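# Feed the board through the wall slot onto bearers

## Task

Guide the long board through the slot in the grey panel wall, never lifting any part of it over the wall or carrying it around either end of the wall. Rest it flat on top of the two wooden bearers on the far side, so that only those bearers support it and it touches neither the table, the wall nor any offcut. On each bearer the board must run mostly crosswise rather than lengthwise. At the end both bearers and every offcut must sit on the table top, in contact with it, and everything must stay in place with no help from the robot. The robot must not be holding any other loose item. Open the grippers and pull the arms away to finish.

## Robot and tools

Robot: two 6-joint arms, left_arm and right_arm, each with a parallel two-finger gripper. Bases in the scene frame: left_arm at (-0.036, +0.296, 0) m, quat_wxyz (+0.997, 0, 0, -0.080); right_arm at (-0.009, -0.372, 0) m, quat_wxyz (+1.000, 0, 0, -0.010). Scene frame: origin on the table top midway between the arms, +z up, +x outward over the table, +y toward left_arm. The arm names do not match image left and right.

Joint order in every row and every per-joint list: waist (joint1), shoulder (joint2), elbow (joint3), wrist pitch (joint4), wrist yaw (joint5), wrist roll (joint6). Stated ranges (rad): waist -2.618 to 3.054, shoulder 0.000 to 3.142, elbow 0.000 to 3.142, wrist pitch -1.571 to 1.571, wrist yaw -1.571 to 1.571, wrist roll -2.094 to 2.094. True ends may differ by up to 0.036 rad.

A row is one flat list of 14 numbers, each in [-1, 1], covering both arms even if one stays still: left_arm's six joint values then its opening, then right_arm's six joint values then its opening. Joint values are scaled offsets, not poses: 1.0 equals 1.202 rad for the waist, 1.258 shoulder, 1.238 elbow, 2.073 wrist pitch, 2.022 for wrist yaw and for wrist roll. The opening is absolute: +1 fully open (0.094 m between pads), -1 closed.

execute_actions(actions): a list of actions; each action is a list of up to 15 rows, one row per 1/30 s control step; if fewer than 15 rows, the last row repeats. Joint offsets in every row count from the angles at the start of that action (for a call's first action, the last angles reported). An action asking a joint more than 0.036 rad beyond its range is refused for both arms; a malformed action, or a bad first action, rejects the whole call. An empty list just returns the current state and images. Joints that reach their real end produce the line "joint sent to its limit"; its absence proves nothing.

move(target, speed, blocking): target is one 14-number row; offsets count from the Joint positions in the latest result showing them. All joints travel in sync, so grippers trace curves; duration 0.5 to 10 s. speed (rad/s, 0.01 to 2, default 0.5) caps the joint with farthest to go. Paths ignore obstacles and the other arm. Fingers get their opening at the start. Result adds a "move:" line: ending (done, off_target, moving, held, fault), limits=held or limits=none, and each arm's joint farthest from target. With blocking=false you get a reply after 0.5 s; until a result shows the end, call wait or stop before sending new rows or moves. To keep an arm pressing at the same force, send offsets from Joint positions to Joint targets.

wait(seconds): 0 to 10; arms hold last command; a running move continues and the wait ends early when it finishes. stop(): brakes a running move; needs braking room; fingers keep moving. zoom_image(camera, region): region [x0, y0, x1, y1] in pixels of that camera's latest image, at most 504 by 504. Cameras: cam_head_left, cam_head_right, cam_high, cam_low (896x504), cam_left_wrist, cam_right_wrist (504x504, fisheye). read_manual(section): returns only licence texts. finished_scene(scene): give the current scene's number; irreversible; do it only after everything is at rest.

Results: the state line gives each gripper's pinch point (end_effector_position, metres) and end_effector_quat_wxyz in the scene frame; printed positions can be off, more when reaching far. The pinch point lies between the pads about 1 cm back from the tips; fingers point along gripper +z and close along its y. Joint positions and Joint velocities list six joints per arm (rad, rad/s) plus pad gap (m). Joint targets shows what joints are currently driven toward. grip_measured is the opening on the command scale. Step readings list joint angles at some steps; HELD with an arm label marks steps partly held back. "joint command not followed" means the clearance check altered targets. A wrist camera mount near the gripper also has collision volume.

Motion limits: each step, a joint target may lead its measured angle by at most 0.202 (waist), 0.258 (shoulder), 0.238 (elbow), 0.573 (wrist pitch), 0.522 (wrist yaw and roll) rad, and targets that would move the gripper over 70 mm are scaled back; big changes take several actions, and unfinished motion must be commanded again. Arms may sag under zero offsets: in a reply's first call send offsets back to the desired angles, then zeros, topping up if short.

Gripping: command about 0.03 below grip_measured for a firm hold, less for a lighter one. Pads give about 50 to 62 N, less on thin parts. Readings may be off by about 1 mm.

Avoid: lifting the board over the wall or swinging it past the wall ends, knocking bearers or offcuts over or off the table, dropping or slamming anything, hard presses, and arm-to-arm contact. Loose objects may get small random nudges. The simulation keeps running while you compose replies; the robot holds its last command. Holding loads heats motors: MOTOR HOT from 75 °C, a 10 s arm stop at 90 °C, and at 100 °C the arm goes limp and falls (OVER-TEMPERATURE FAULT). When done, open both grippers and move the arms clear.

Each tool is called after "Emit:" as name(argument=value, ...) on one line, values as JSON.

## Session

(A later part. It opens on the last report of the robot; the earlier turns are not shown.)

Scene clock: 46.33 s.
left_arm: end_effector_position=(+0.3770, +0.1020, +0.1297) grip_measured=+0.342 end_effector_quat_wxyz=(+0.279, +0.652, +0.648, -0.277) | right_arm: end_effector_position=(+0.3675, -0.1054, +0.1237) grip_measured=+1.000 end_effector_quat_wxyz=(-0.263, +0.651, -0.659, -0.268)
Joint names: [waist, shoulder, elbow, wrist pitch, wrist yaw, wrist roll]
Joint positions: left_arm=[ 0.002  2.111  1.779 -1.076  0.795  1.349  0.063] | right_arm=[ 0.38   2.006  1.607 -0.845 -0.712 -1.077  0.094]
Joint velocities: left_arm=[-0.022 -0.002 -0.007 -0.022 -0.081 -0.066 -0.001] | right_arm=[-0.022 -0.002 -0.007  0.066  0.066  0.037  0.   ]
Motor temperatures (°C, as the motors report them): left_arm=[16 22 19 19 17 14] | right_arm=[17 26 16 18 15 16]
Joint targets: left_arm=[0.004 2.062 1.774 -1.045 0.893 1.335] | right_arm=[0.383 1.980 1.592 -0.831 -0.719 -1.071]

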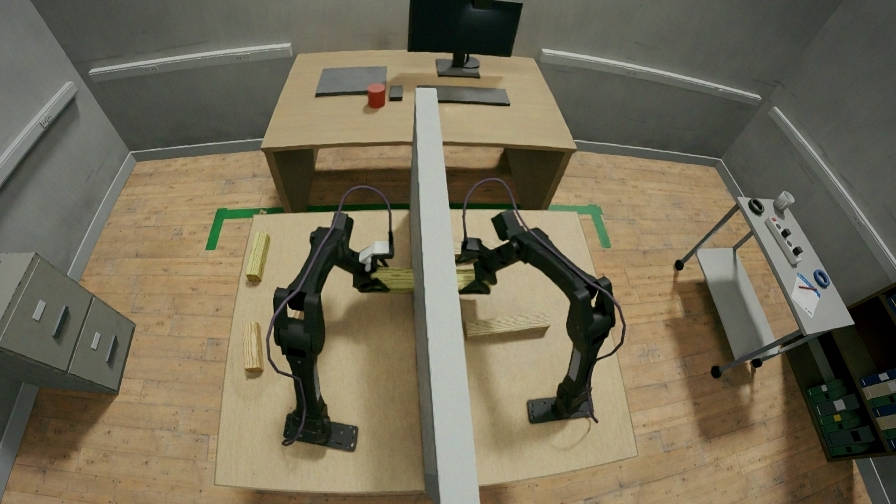

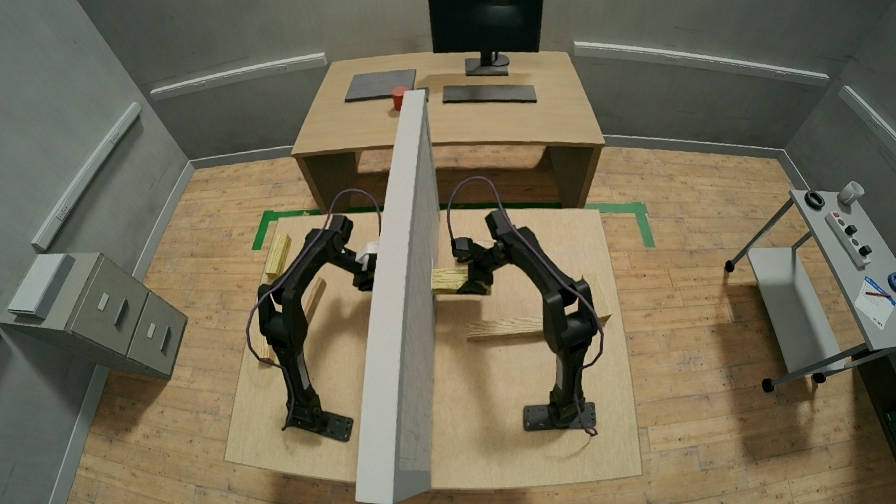

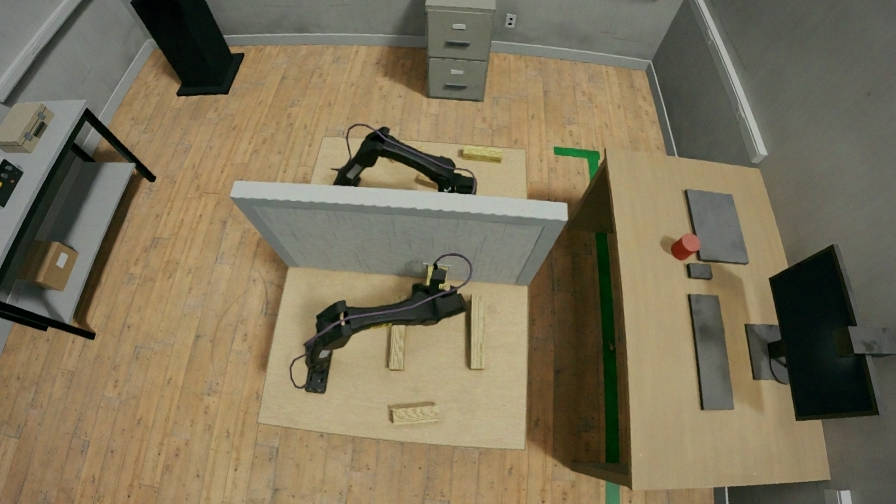

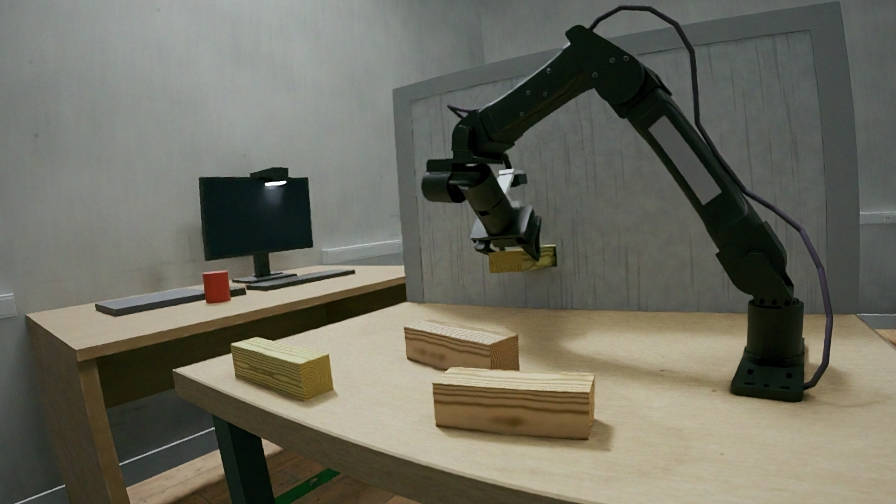

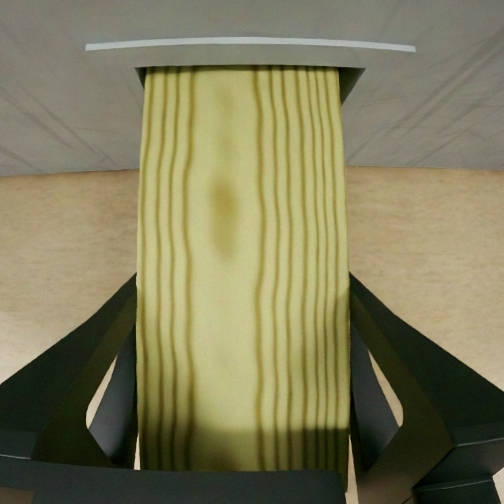

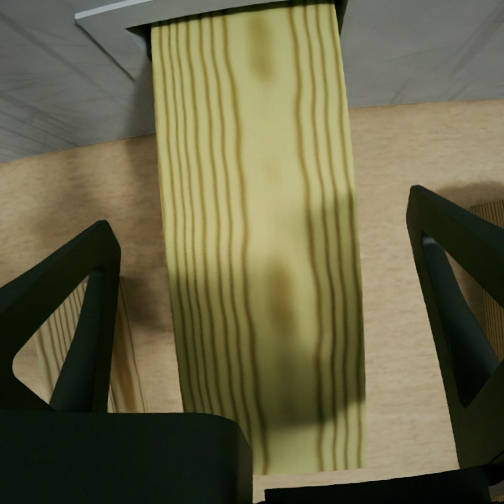

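Emit:
execute_actions(actions=[[
[0.00225,-0.03895,-0.00404,0.01495,0.04881,-0.00687,0.2,0.00411,-0.008,-0.01244,0.01120,-0.00317,0.00356,1],
[0.00225,-0.03895,-0.00404,0.01495,0.04881,-0.00687,0.2,0.00531,0.004,-0.01651,0.01594,-0.00317,0.00439,1],
[0.00225,-0.03895,-0.00404,0.01495,0.04881,-0.00687,0.2,0.00651,0.00530,-0.02057,0.02067,-0.00317,0.00523,1],
[0.00225,-0.03895,-0.00404,0.01495,0.04881,-0.00687,0.2,0.00771,0.00660,-0.02464,0.02541,-0.00317,0.00606,1],
[0.00225,-0.03895,-0.00404,0.01495,0.04881,-0.00687,0.2,0.00891,0.00789,-0.02870,0.03015,-0.00317,0.00690,1],
[0.00225,-0.03895,-0.00404,0.01495,0.04881,-0.00687,0.2,0.01010,0.00919,-0.03277,0.03489,-0.00317,0.00774,1],
[0.00225,-0.03895,-0.00404,0.01495,0.04881,-0.00687,0.2,0.01130,0.01049,-0.03684,0.03963,-0.00317,0.00857,1],
[0.00225,-0.03895,-0.00404,0.01495,0.04881,-0.00687,0.2,0.01250,0.01179,-0.04090,0.04436,-0.00317,0.00941,1],
[0.00225,-0.03895,-0.00404,0.01495,0.04881,-0.00687,0.2,0.01370,0.01309,-0.04497,0.04910,-0.00317,0.01024,1],
[0.00225,-0.03895,-0.00404,0.01495,0.04881,-0.00687,0.2,0.01490,0.01438,-0.04903,0.05384,-0.00317,0.01108,1],
[0.00225,-0.03895,-0.00404,0.01495,0.04881,-0.00687,0.2,0.01610,0.01568,-0.05310,0.05384,-0.00317,0.01108,1],
[0.00225,-0.03895,-0.00404,0.01495,0.04881,-0.00687,0.2,0.01730,0.01698,-0.05717,0.05384,-0.00317,0.01108,1],
[0.00225,-0.03895,-0.00404,0.01495,0.04881,-0.00687,0.2,0.01730,0.01828,-0.06123,0.05384,-0.00317,0.01108,1],
[0.00225,-0.03895,-0.00404,0.01495,0.04881,-0.00687,0.2,0.01730,0.01828,-0.06123,0.05384,-0.00317,0.01108,1],
[0.00225,-0.03895,-0.00404,0.01495,0.04881,-0.00687,0.2,0.01730,0.01828,-0.06123,0.05384,-0.00317,0.01108,1]
]])

Scene clock: 48.70 s.
left_arm: end_effector_position=(+0.3788, +0.1019, +0.1298) grip_measured=+0.342 end_effector_quat_wxyz=(+0.280, +0.650, +0.650, -0.275) | right_arm: end_effector_position=(+0.3686, -0.0994, +0.1070) grip_measured=+1.000 end_effector_quat_wxyz=(-0.270, +0.652, -0.656, -0.267)
Joint names: [waist, shoulder, elbow, wrist pitch, wrist yaw, wrist roll]
Joint positions: left_arm=[ 0.002  2.111  1.779 -1.067  0.793  1.339  0.063] | right_arm=[ 0.392  2.018  1.551 -0.752 -0.711 -1.062  0.094]
Joint velocities: left_arm=[ 0.032 -0.012 -0.012 -0.051  0.007  0.037 -0.001] | right_arm=[ 0.037  0.061 -0.085  0.066 -0.022  0.037  0.   ]
Motor temperatures (°C, as the motors report them): left_arm=[16 23 19 19 18 14] | right_arm=[17 26 16 18 15 16]
Joint targets: left_arm=[0.004 2.062 1.775 -1.045 0.893 1.334] | right_arm=[0.401 2.029 1.531 -0.734 -0.718 -1.055]
Step readings (joint positions):
0: left_arm=[0.002 2.111 1.779 -1.067 0.793 1.340] | right_arm=[0.380 2.006 1.607 -0.838 -0.712 -1.076]
1: left_arm=[0.002 2.111 1.779 -1.067 0.793 1.340] | right_arm=[0.380 2.006 1.607 -0.837 -0.712 -1.076]
2: left_arm=[0.002 2.111 1.779 -1.067 0.793 1.339] | right_arm=[0.380 2.006 1.607 -0.835 -0.711 -1.076]
4: left_arm=[0.002 2.111 1.779 -1.067 0.793 1.339] | right_arm=[0.380 2.006 1.604 -0.823 -0.711 -1.074]
8: left_arm=[0.002 2.111 1.779 -1.067 0.793 1.339] | right_arm=[0.380 2.006 1.583 -0.792 -0.711 -1.069]
15: Joint positions above

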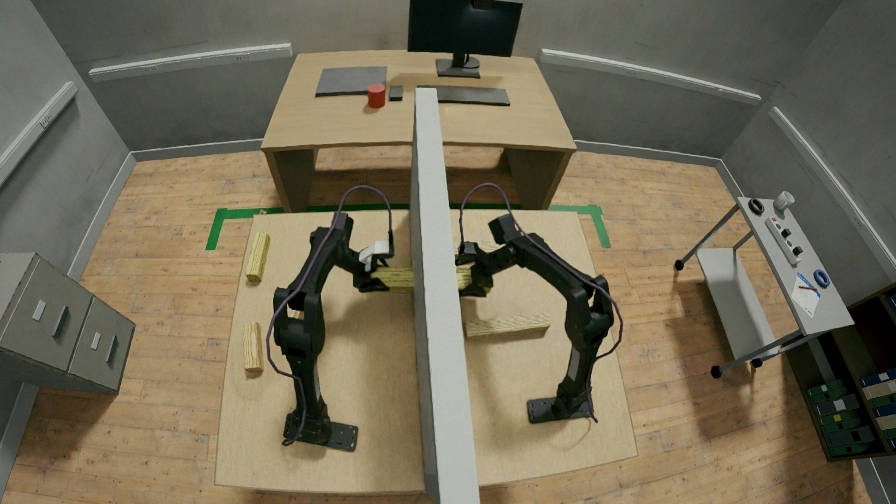

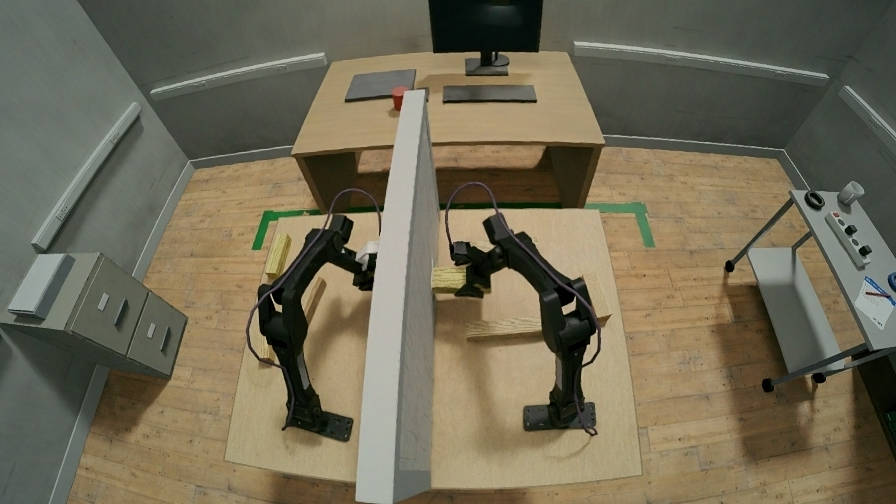

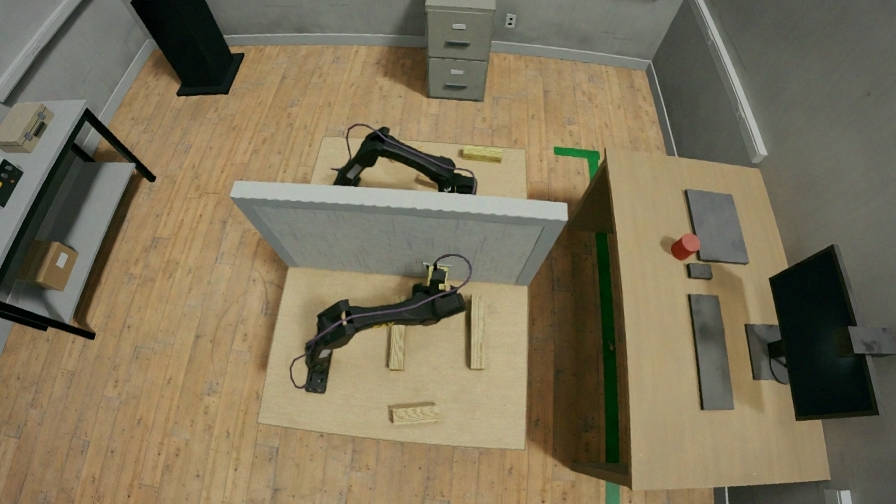

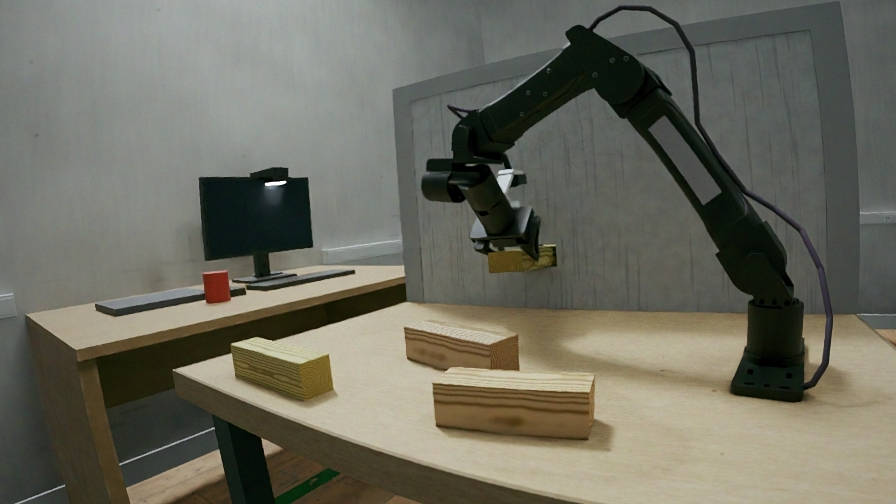

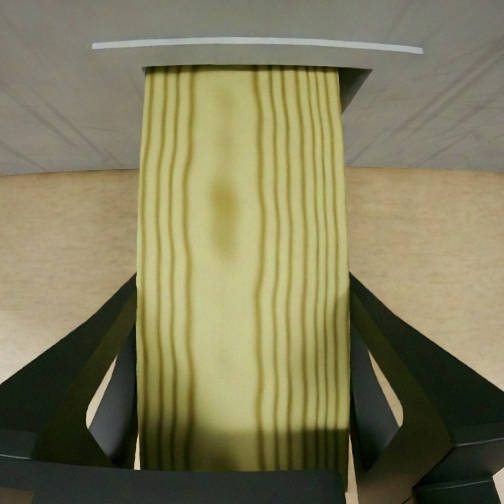

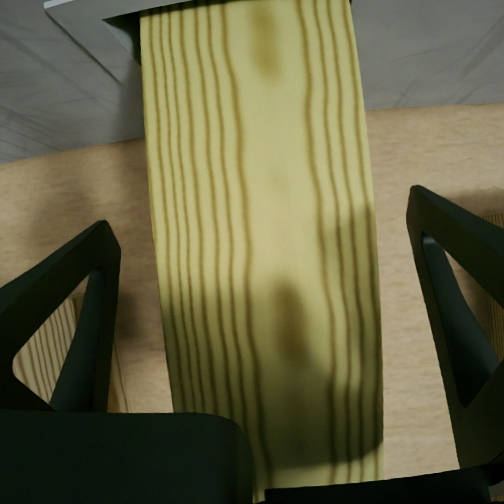

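Emit:
execute_actions(actions=[])

Emit:
zoom_image(camera="cam_head_right", region=[420, 230, 540, 310])

Scene clock: 48.87 s.
left_arm: end_effector_position=(+0.3788, +0.1019, +0.1298) grip_measured=+0.342 end_effector_quat_wxyz=(+0.280, +0.650, +0.650, -0.275) | right_arm: end_effector_position=(+0.3681, -0.0992, +0.1035) grip_measured=+1.000 end_effector_quat_wxyz=(-0.268, +0.652, -0.657, -0.268)
Joint names: [waist, shoulder, elbow, wrist pitch, wrist yaw, wrist roll]
Joint positions: left_arm=[ 0.002  2.111  1.779 -1.067  0.793  1.339  0.063] | right_arm=[ 0.393  2.023  1.546 -0.747 -0.71  -1.061  0.094]
Joint velocities: left_arm=[ 0.002  0.002  0.002  0.037  0.007 -0.037 -0.001] | right_arm=[-0.032 -0.007  0.017 -0.037 -0.022  0.022  0.   ]
Motor temperatures (°C, as the motors report them): left_arm=[16 23 19 19 18 14] | right_arm=[17 26 16 18 15 16]
Joint targets: left_arm=[0.004 2.062 1.775 -1.045 0.893 1.334] | right_arm=[0.401 2.029 1.531 -0.734 -0.718 -1.055]

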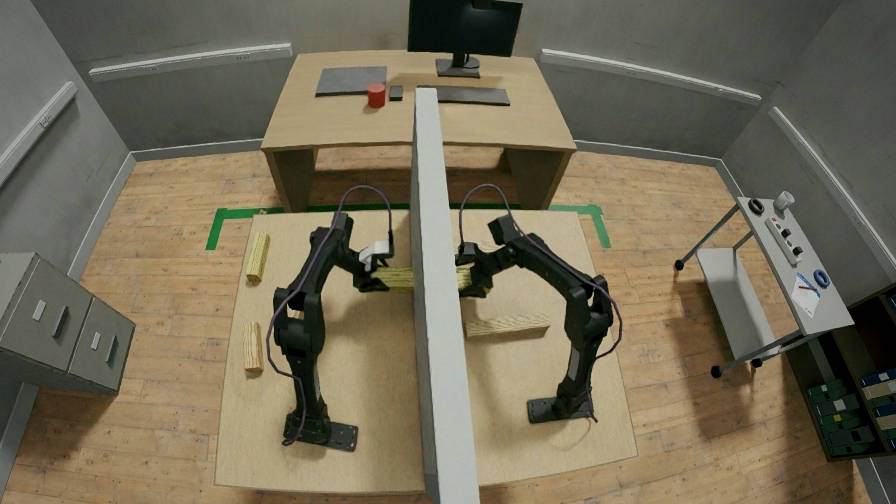

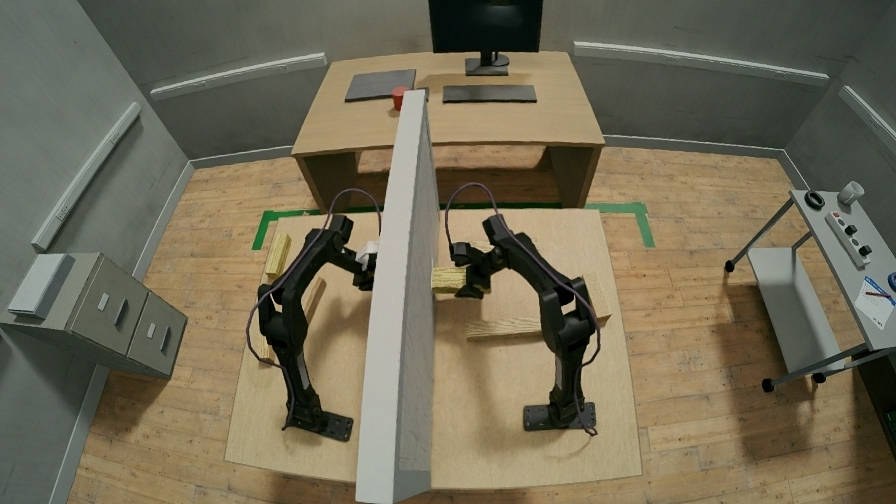

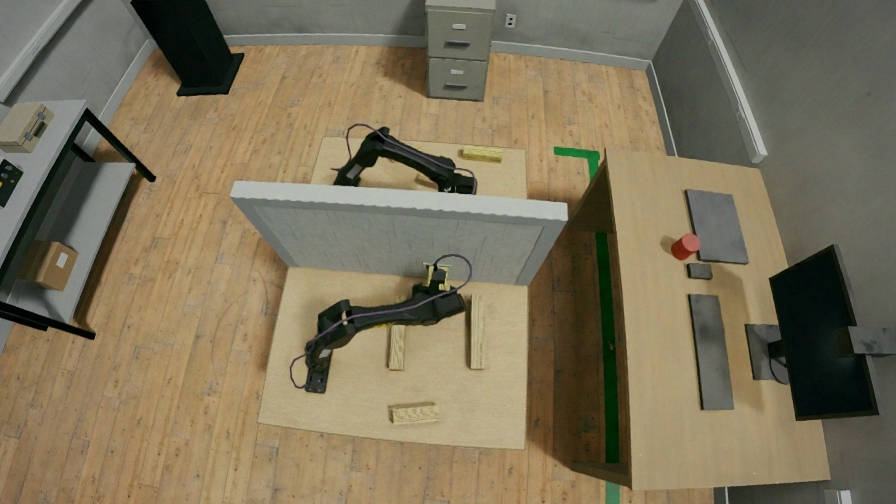

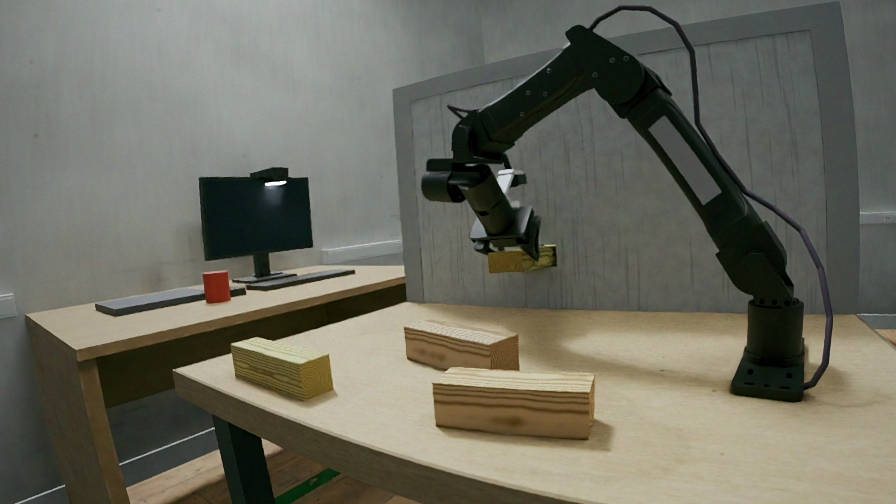

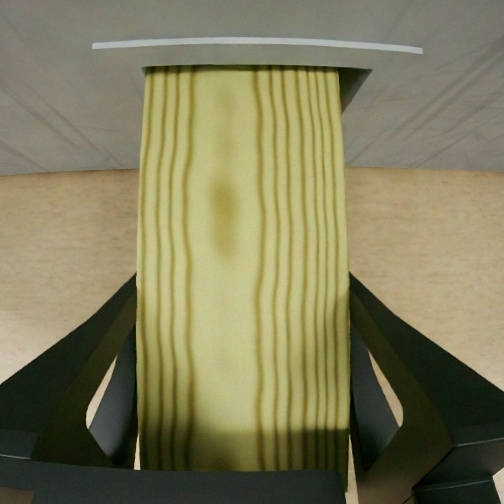

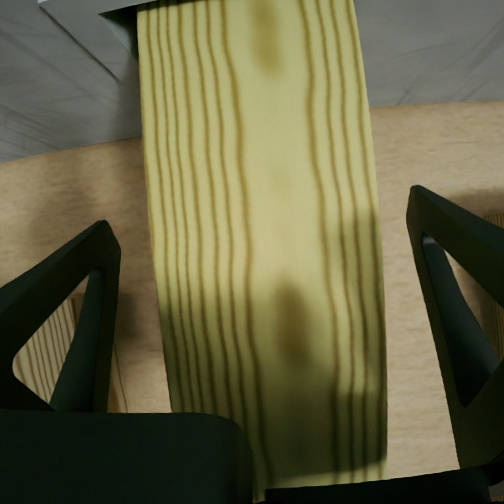

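Region (420, 230, 540, 310) of cam_head_right's 896x504 image, scaled by 4.200, with more detail than that image has.

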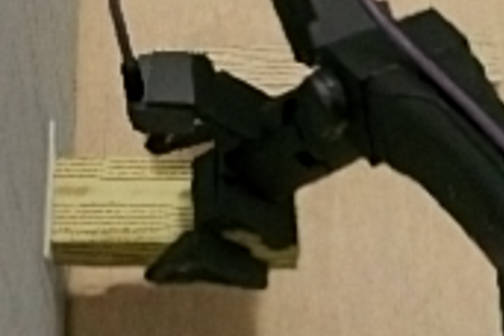

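Emit:
execute_actions(actions=[[
[0.00225,-0.03895,-0.00404,0.01061,0.04980,-0.00193,0.2,0.00166,0.00477,-0.01195,0.00656,-0.00415,0.0005,0.75],
[0.00225,-0.03895,-0.00404,0.01061,0.04980,-0.00193,0.2,0.00166,0.00477,-0.01195,0.00656,-0.00415,0.0005,0.55],
[0.00225,-0.03895,-0.00404,0.01061,0.04980,-0.00193,0.2,0.00166,0.00477,-0.01195,0.00656,-0.00415,0.0005,0.42],
[0.00225,-0.03895,-0.00404,0.01061,0.04980,-0.00193,0.2,0.00166,0.00477,-0.01195,0.00656,-0.00415,0.0005,0.32],
[0.00225,-0.03895,-0.00404,0.01061,0.04980,-0.00193,0.2,0.00166,0.00477,-0.01195,0.00656,-0.00415,0.0005,0.2],
[0.00225,-0.03412,-0.00248,0.00899,0.04389,-0.00193,0.2,0.00166,0.00136,-0.00788,0.00941,-0.00935,0.0005,0.2],
[0.00225,-0.02930,-0.00092,0.00737,0.03797,-0.00193,0.2,0.00166,-0.00204,-0.00380,0.01227,-0.01455,0.0005,0.2],
[0.00225,-0.02447,0.00064,0.00575,0.03206,-0.00193,0.2,0.00166,-0.00545,0.00027,0.01512,-0.01975,0.0005,0.2],
[0.00225,-0.01965,0.00220,0.00413,0.02615,-0.00193,0.2,0.00166,-0.00886,0.00434,0.01797,-0.02495,0.0005,0.2],
[0.00225,-0.01482,0.00376,0.00252,0.02024,-0.00193,0.2,0.00166,-0.01227,0.00842,0.02083,-0.03015,0.0005,0.2],
[0.00225,-0.00999,0.00531,0.00090,0.01432,-0.00193,0.2,0.00166,-0.01567,0.01249,0.02368,-0.03535,0.0005,0.2],
[0.00225,-0.00517,0.00687,-0.00072,0.00841,-0.00193,0.2,0.00166,-0.01908,0.01656,0.02653,-0.04055,0.0005,0.2],
[0.00225,-0.00517,0.00687,-0.00072,0.00841,-0.00193,0.2,0.00166,-0.01908,0.01656,0.02653,-0.04055,0.0005,0.2],
[0.00225,-0.00517,0.00687,-0.00072,0.00841,-0.00193,0.6,0.00166,-0.01908,0.01656,0.02653,-0.04055,0.0005,0.2],
[0.00225,-0.00517,0.00687,-0.00072,0.00841,-0.00193,1,0.00166,-0.01908,0.01656,0.02653,-0.04055,0.0005,0.2]
]])

Scene clock: 50.27 s.
left_arm: end_effector_position=(+0.3791, +0.1029, +0.1287) grip_measured=+0.743 end_effector_quat_wxyz=(+0.278, +0.652, +0.651, -0.272) | right_arm: end_effector_position=(+0.3708, -0.0975, +0.1052) grip_measured=+0.344 end_effector_quat_wxyz=(-0.275, +0.652, -0.654, -0.267)
Joint names: [waist, shoulder, elbow, wrist pitch, wrist yaw, wrist roll]
Joint positions: left_arm=[ 0.002  2.111  1.779 -1.067  0.784  1.342  0.082] | right_arm=[ 0.393  2.023  1.546 -0.73  -0.714 -1.06   0.063]
Joint velocities: left_arm=[-0.002 -0.002  0.007  0.037 -0.037 -0.037  0.422] | right_arm=[-0.002 -0.012 -0.007 -0.022 -0.022 -0.037  0.001]
Motor temperatures (°C, as the motors report them): left_arm=[16 23 18 19 18 14] | right_arm=[17 26 16 18 15 16]
Joint targets: left_arm=[0.004 2.104 1.788 -1.068 0.810 1.335] | right_arm=[0.395 1.999 1.566 -0.692 -0.792 -1.060]
Step readings (joint positions):
0: left_arm=[0.002 2.111 1.779 -1.067 0.793 1.339] | right_arm=[0.393 2.023 1.546 -0.741 -0.710 -1.060]
1: left_arm=[0.002 2.111 1.779 -1.067 0.793 1.339] | right_arm=[0.393 2.023 1.546 -0.740 -0.710 -1.060]
2: left_arm=[0.002 2.111 1.779 -1.067 0.793 1.339] | right_arm=[0.393 2.023 1.546 -0.740 -0.710 -1.060]
4: left_arm=[0.002 2.111 1.779 -1.067 0.793 1.341] | right_arm=[0.393 2.023 1.546 -0.739 -0.708 -1.060]
8: left_arm=[0.002 2.111 1.779 -1.067 0.790 1.342] | right_arm=[0.393 2.023 1.546 -0.735 -0.709 -1.060]
15: Joint positions above

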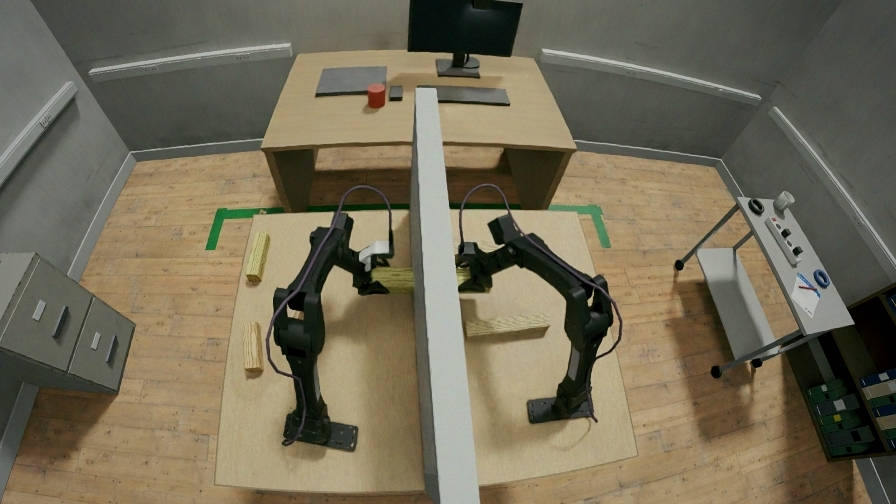

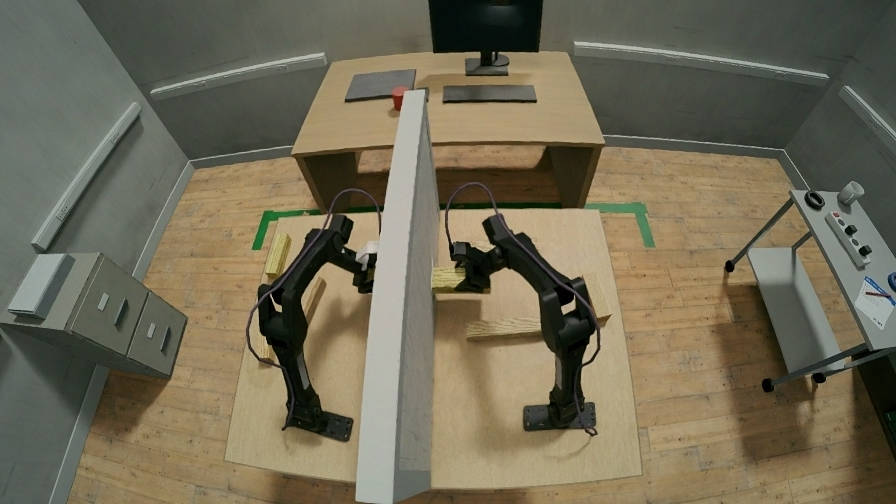

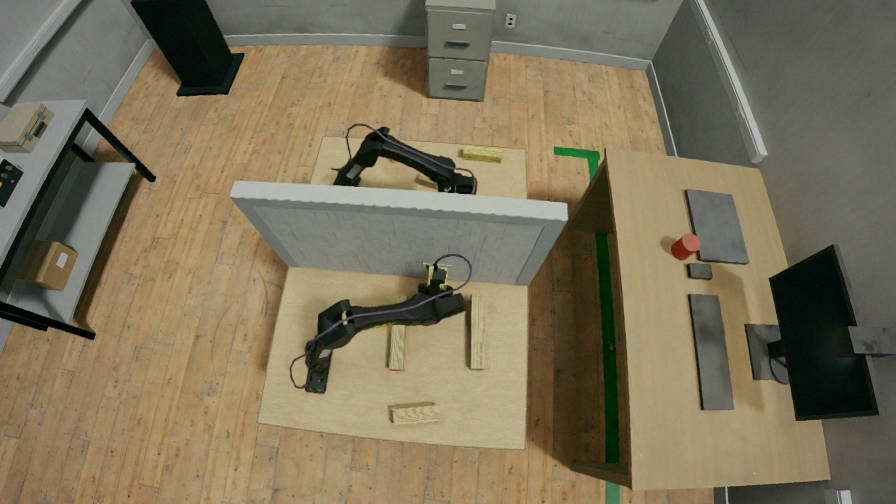

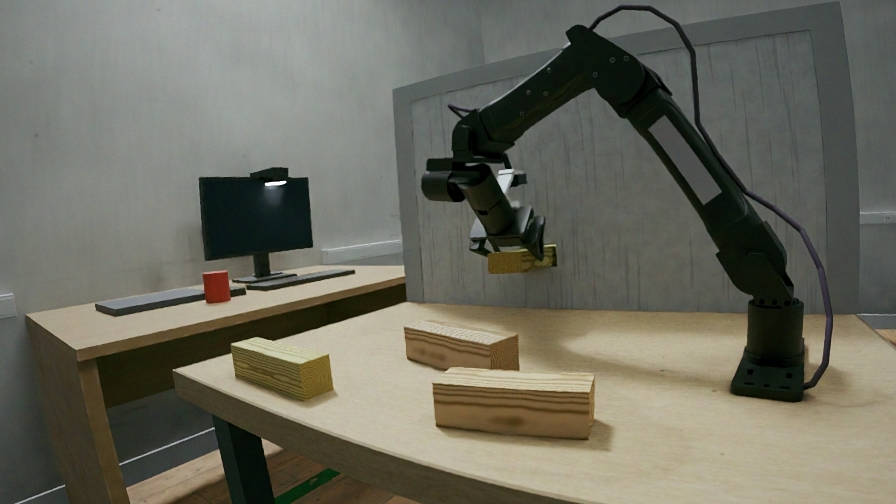

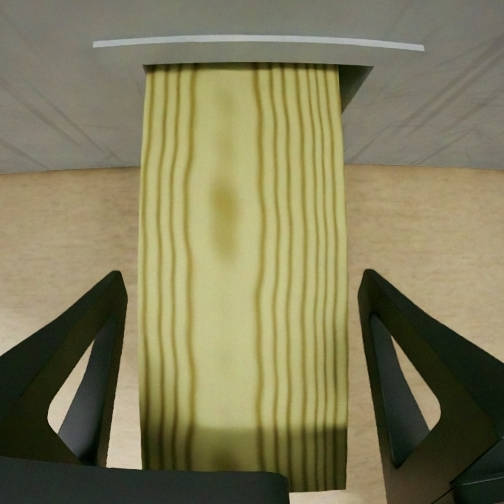

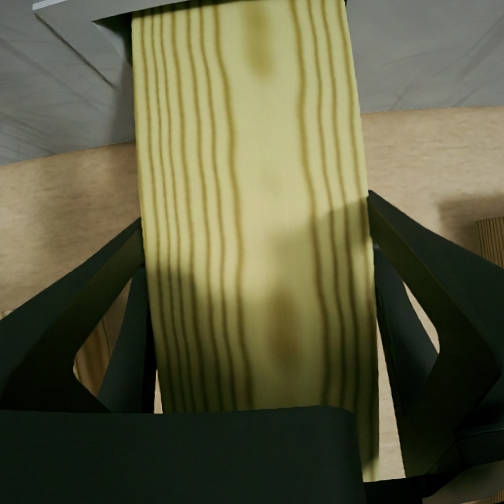

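Right has gripped, left is opening. Let me check the settled state.

Emit:
execute_actions(actions=[])

Emit:
zoom_image(camera="cam_low", region=[440, 200, 620, 320])

Scene clock: 52.90 s.
left_arm: end_effector_position=(+0.3790, +0.1028, +0.1288) grip_measured=+1.000 end_effector_quat_wxyz=(+0.278, +0.651, +0.651, -0.272) | right_arm: end_effector_position=(+0.3709, -0.0975, +0.1052) grip_measured=+0.344 end_effector_quat_wxyz=(-0.276, +0.652, -0.654, -0.266)
Joint names: [waist, shoulder, elbow, wrist pitch, wrist yaw, wrist roll]
Joint positions: left_arm=[ 0.002  2.111  1.779 -1.067  0.785  1.34   0.094] | right_arm=[ 0.393  2.023  1.546 -0.729 -0.714 -1.06   0.063]
Joint velocities: left_arm=[ 0.012 -0.002  0.007 -0.081 -0.007  0.066  0.   ] | right_arm=[-0.007 -0.007  0.007  0.095  0.022 -0.066  0.   ]
Motor temperatures (°C, as the motors report them): left_arm=[16 23 18 19 17 14] | right_arm=[17 27 17 19 15 16]
Joint targets: left_arm=[0.004 2.104 1.788 -1.068 0.810 1.335] | right_arm=[0.395 1.999 1.566 -0.692 -0.792 -1.060]

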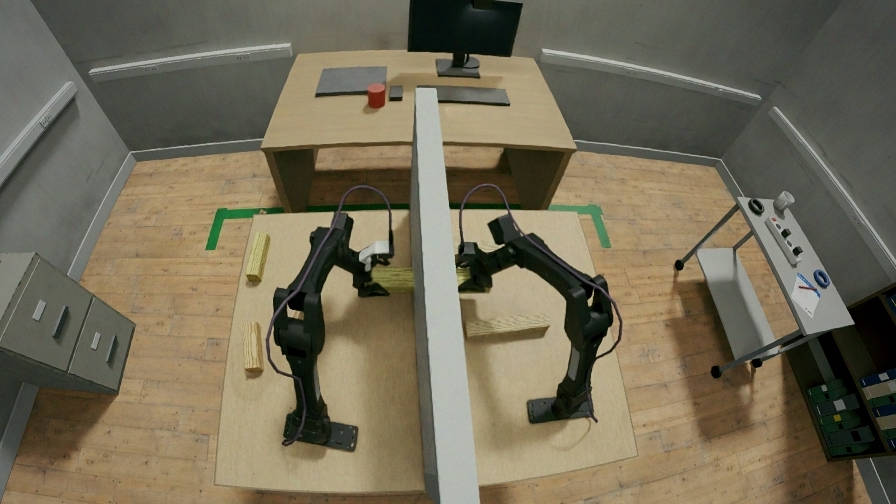

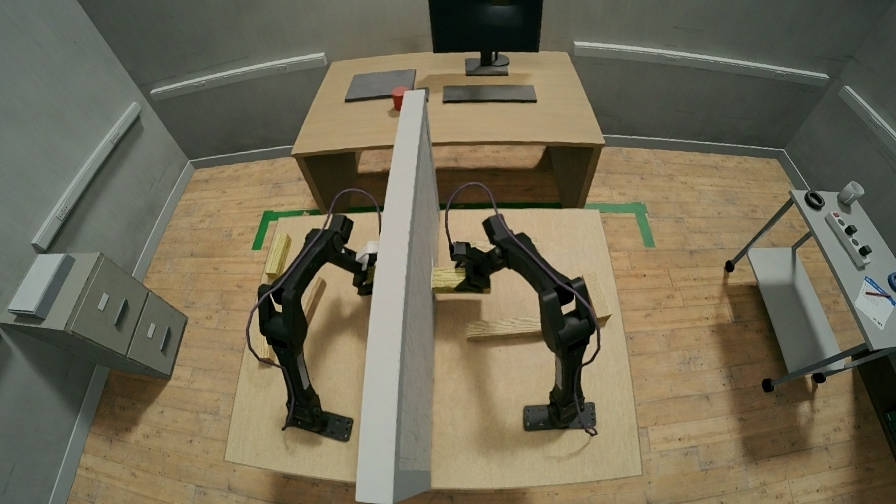

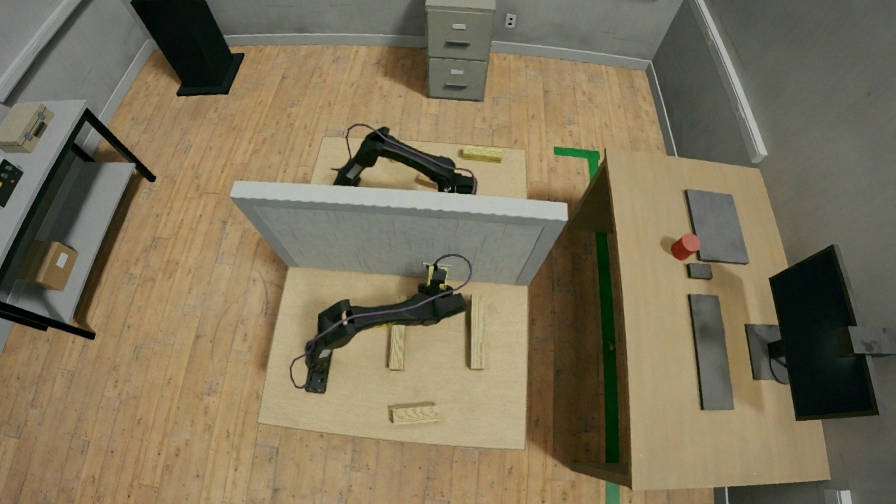

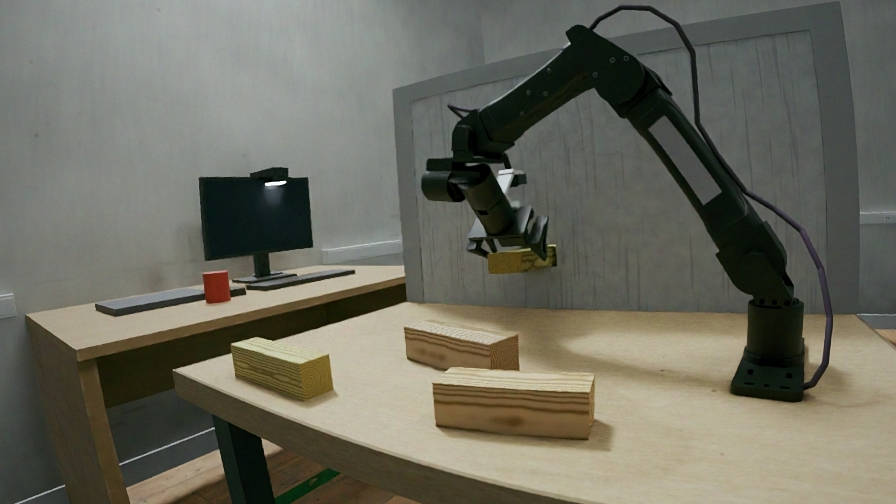

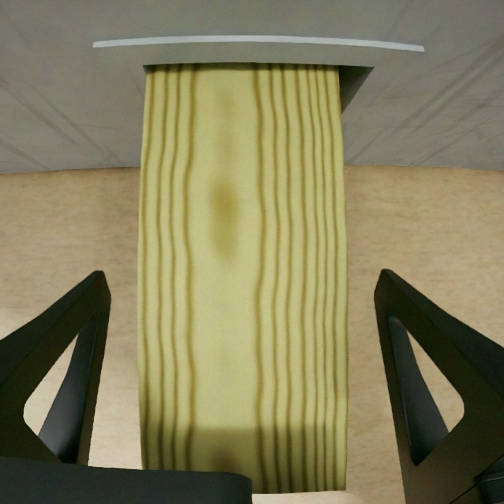

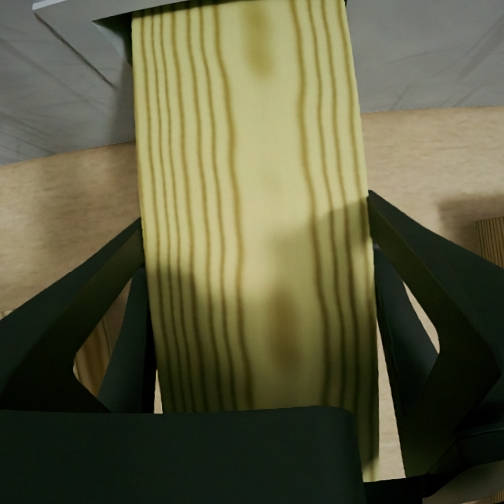

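Region (440, 200, 620, 320) of cam_low's 896x504 image, scaled by 2.800, with more detail than that image has.

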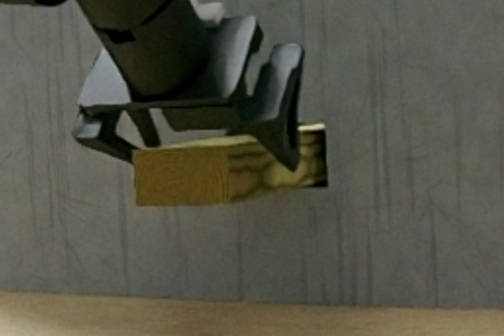

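Emit:
execute_actions(actions=[[
[0.00225,-0.01541,0.00687,-0.00072,0.01236,-0.00242,1,-0.00619,-0.030,0.010,0.00632,-0.04198,-0.00832,0.2],
[0.00225,-0.02565,0.00687,-0.00072,0.01236,-0.00242,1,-0.01404,-0.03736,0.003,0.00081,-0.04537,-0.01665,0.2],
[0.00225,-0.03590,0.00687,-0.00072,0.01236,-0.00242,1,-0.02189,-0.04063,-0.00323,-0.00469,-0.04877,-0.02497,0.2],
[0.00870,-0.04614,0.00687,-0.00072,0.01236,-0.00242,1,-0.02974,-0.04389,-0.00700,-0.01019,-0.05217,-0.03329,0.2],
[0.01515,-0.05638,0.00687,-0.00072,0.01236,-0.00242,1,-0.03759,-0.04716,-0.01076,-0.01570,-0.05557,-0.04162,0.2],
[0.02160,-0.06662,0.00687,-0.00072,0.01236,-0.00242,1,-0.04544,-0.05042,-0.01453,-0.02120,-0.05896,-0.04994,0.2],
[0.02805,-0.07686,0.00687,-0.00072,0.01236,-0.00242,1,-0.05329,-0.05369,-0.01830,-0.02670,-0.06236,-0.05826,0.2],
[0.03451,-0.08711,0.00687,-0.00072,0.01236,-0.00242,1,-0.06114,-0.05696,-0.02207,-0.03220,-0.06576,-0.06658,0.2],
[0.04096,-0.09735,0.00687,-0.00072,0.01236,-0.00242,1,-0.06899,-0.06022,-0.02583,-0.03771,-0.06915,-0.07491,0.2],
[0.04741,-0.10759,0.00687,-0.00072,0.01236,-0.00242,1,-0.07684,-0.06349,-0.02960,-0.04321,-0.07255,-0.08323,0.2],
[0.05386,-0.11783,0.00687,-0.00072,0.01236,-0.00242,1,-0.08469,-0.06675,-0.03337,-0.04871,-0.07255,-0.08739,0.2],
[0.06031,-0.12807,0.00687,-0.00072,0.01236,-0.00242,1,-0.09254,-0.07002,-0.03713,-0.05147,-0.07255,-0.08739,0.2],
[0.06676,-0.13831,0.00687,-0.00072,0.01236,-0.00242,1,-0.10039,-0.07329,-0.04090,-0.05147,-0.07255,-0.08739,0.2],
[0.07321,-0.13831,0.00687,-0.00072,0.01236,-0.00242,1,-0.10824,-0.07329,-0.04467,-0.05147,-0.07255,-0.08739,0.2],
[0.07321,-0.13831,0.00687,-0.00072,0.01236,-0.00242,1,-0.10824,-0.07329,-0.04467,-0.05147,-0.07255,-0.08739,0.2]
]])

Scene clock: 55.13 s.
left_arm: end_effector_position=(+0.3861, +0.1352, +0.1933) grip_measured=+1.000 end_effector_quat_wxyz=(+0.344, +0.642, +0.649, -0.218) | right_arm: end_effector_position=(+0.3668, -0.1477, +0.1085) grip_measured=+0.344 end_effector_quat_wxyz=(-0.273, +0.651, -0.656, -0.267)
Joint names: [waist, shoulder, elbow, wrist pitch, wrist yaw, wrist roll]
Joint positions: left_arm=[ 0.078  1.957  1.779 -1.066  0.788  1.34   0.094] | right_arm=[ 0.276  1.973  1.498 -0.836 -0.749 -1.207  0.063]
Joint velocities: left_arm=[ 0.232 -0.31  -0.002  0.022  0.051 -0.051  0.   ] | right_arm=[-0.232 -0.056 -0.095 -0.095 -0.066 -0.125  0.001]
Motor temperatures (°C, as the motors report them): left_arm=[16 23 18 19 17 14] | right_arm=[17 27 17 19 15 16]
Joint targets: left_arm=[0.090 1.936 1.788 -1.069 0.810 1.335] | right_arm=[0.262 1.931 1.490 -0.836 -0.861 -1.237]
Step readings (joint positions):
0: left_arm=[0.002 2.111 1.779 -1.067 0.785 1.340] | right_arm=[0.393 2.023 1.546 -0.729 -0.714 -1.060]
1: left_arm=[0.002 2.111 1.779 -1.067 0.785 1.340] | right_arm=[0.393 2.023 1.546 -0.730 -0.714 -1.062]
2: left_arm=[0.002 2.111 1.779 -1.067 0.785 1.340] | right_arm=[0.392 2.023 1.546 -0.731 -0.714 -1.066]
4: left_arm=[0.002 2.106 1.779 -1.067 0.785 1.340] | right_arm=[0.386 2.021 1.546 -0.742 -0.717 -1.082]
8: left_arm=[0.013 2.064 1.779 -1.067 0.785 1.340] | right_arm=[0.352 2.003 1.529 -0.776 -0.731 -1.131]
15: Joint positions above

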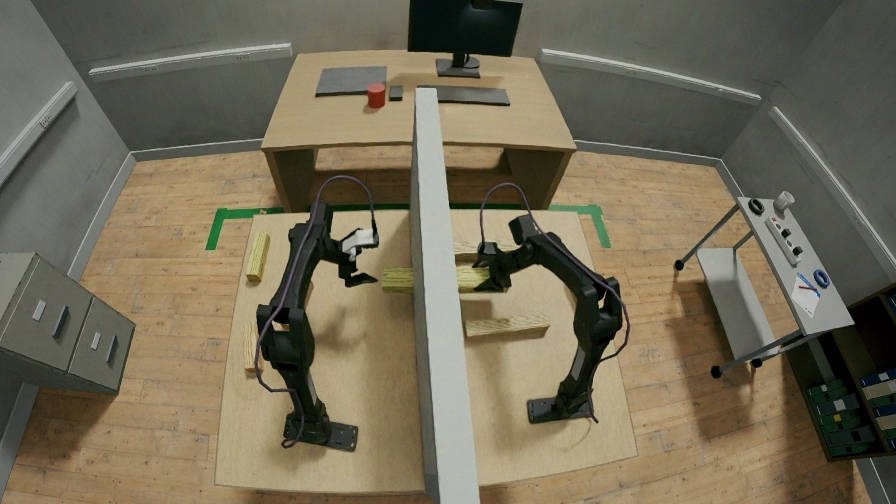

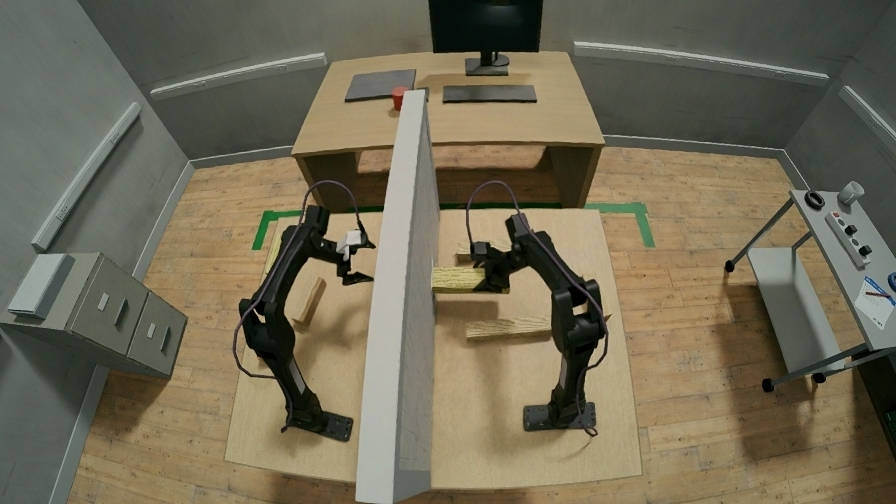

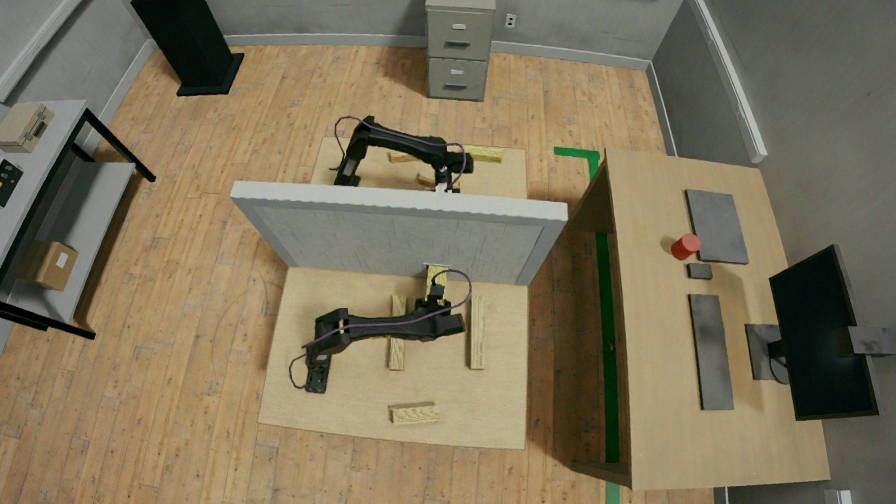

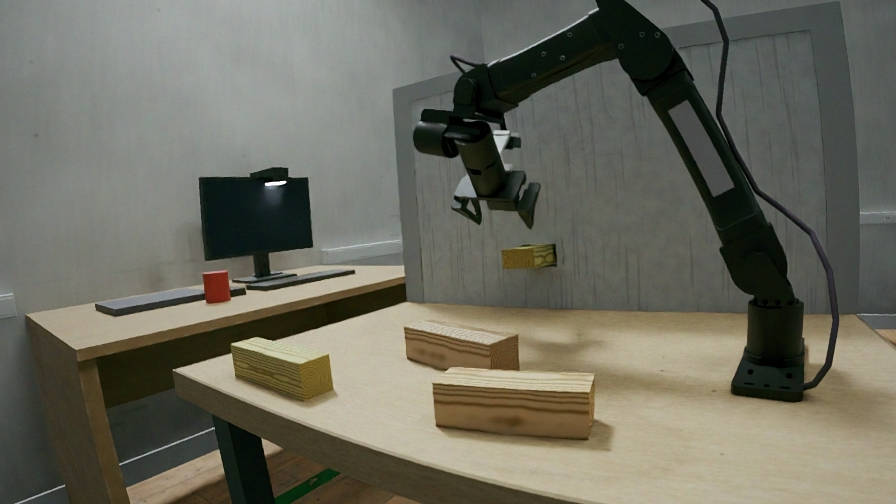

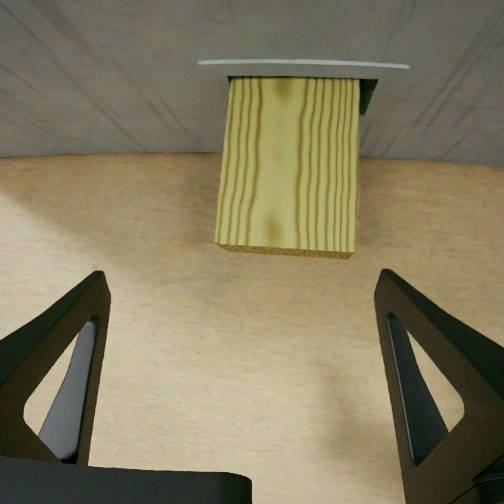

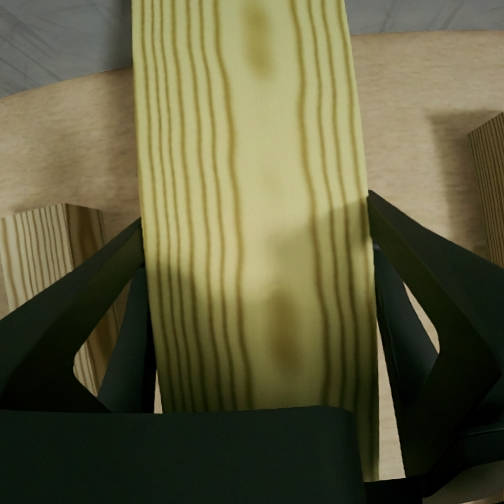

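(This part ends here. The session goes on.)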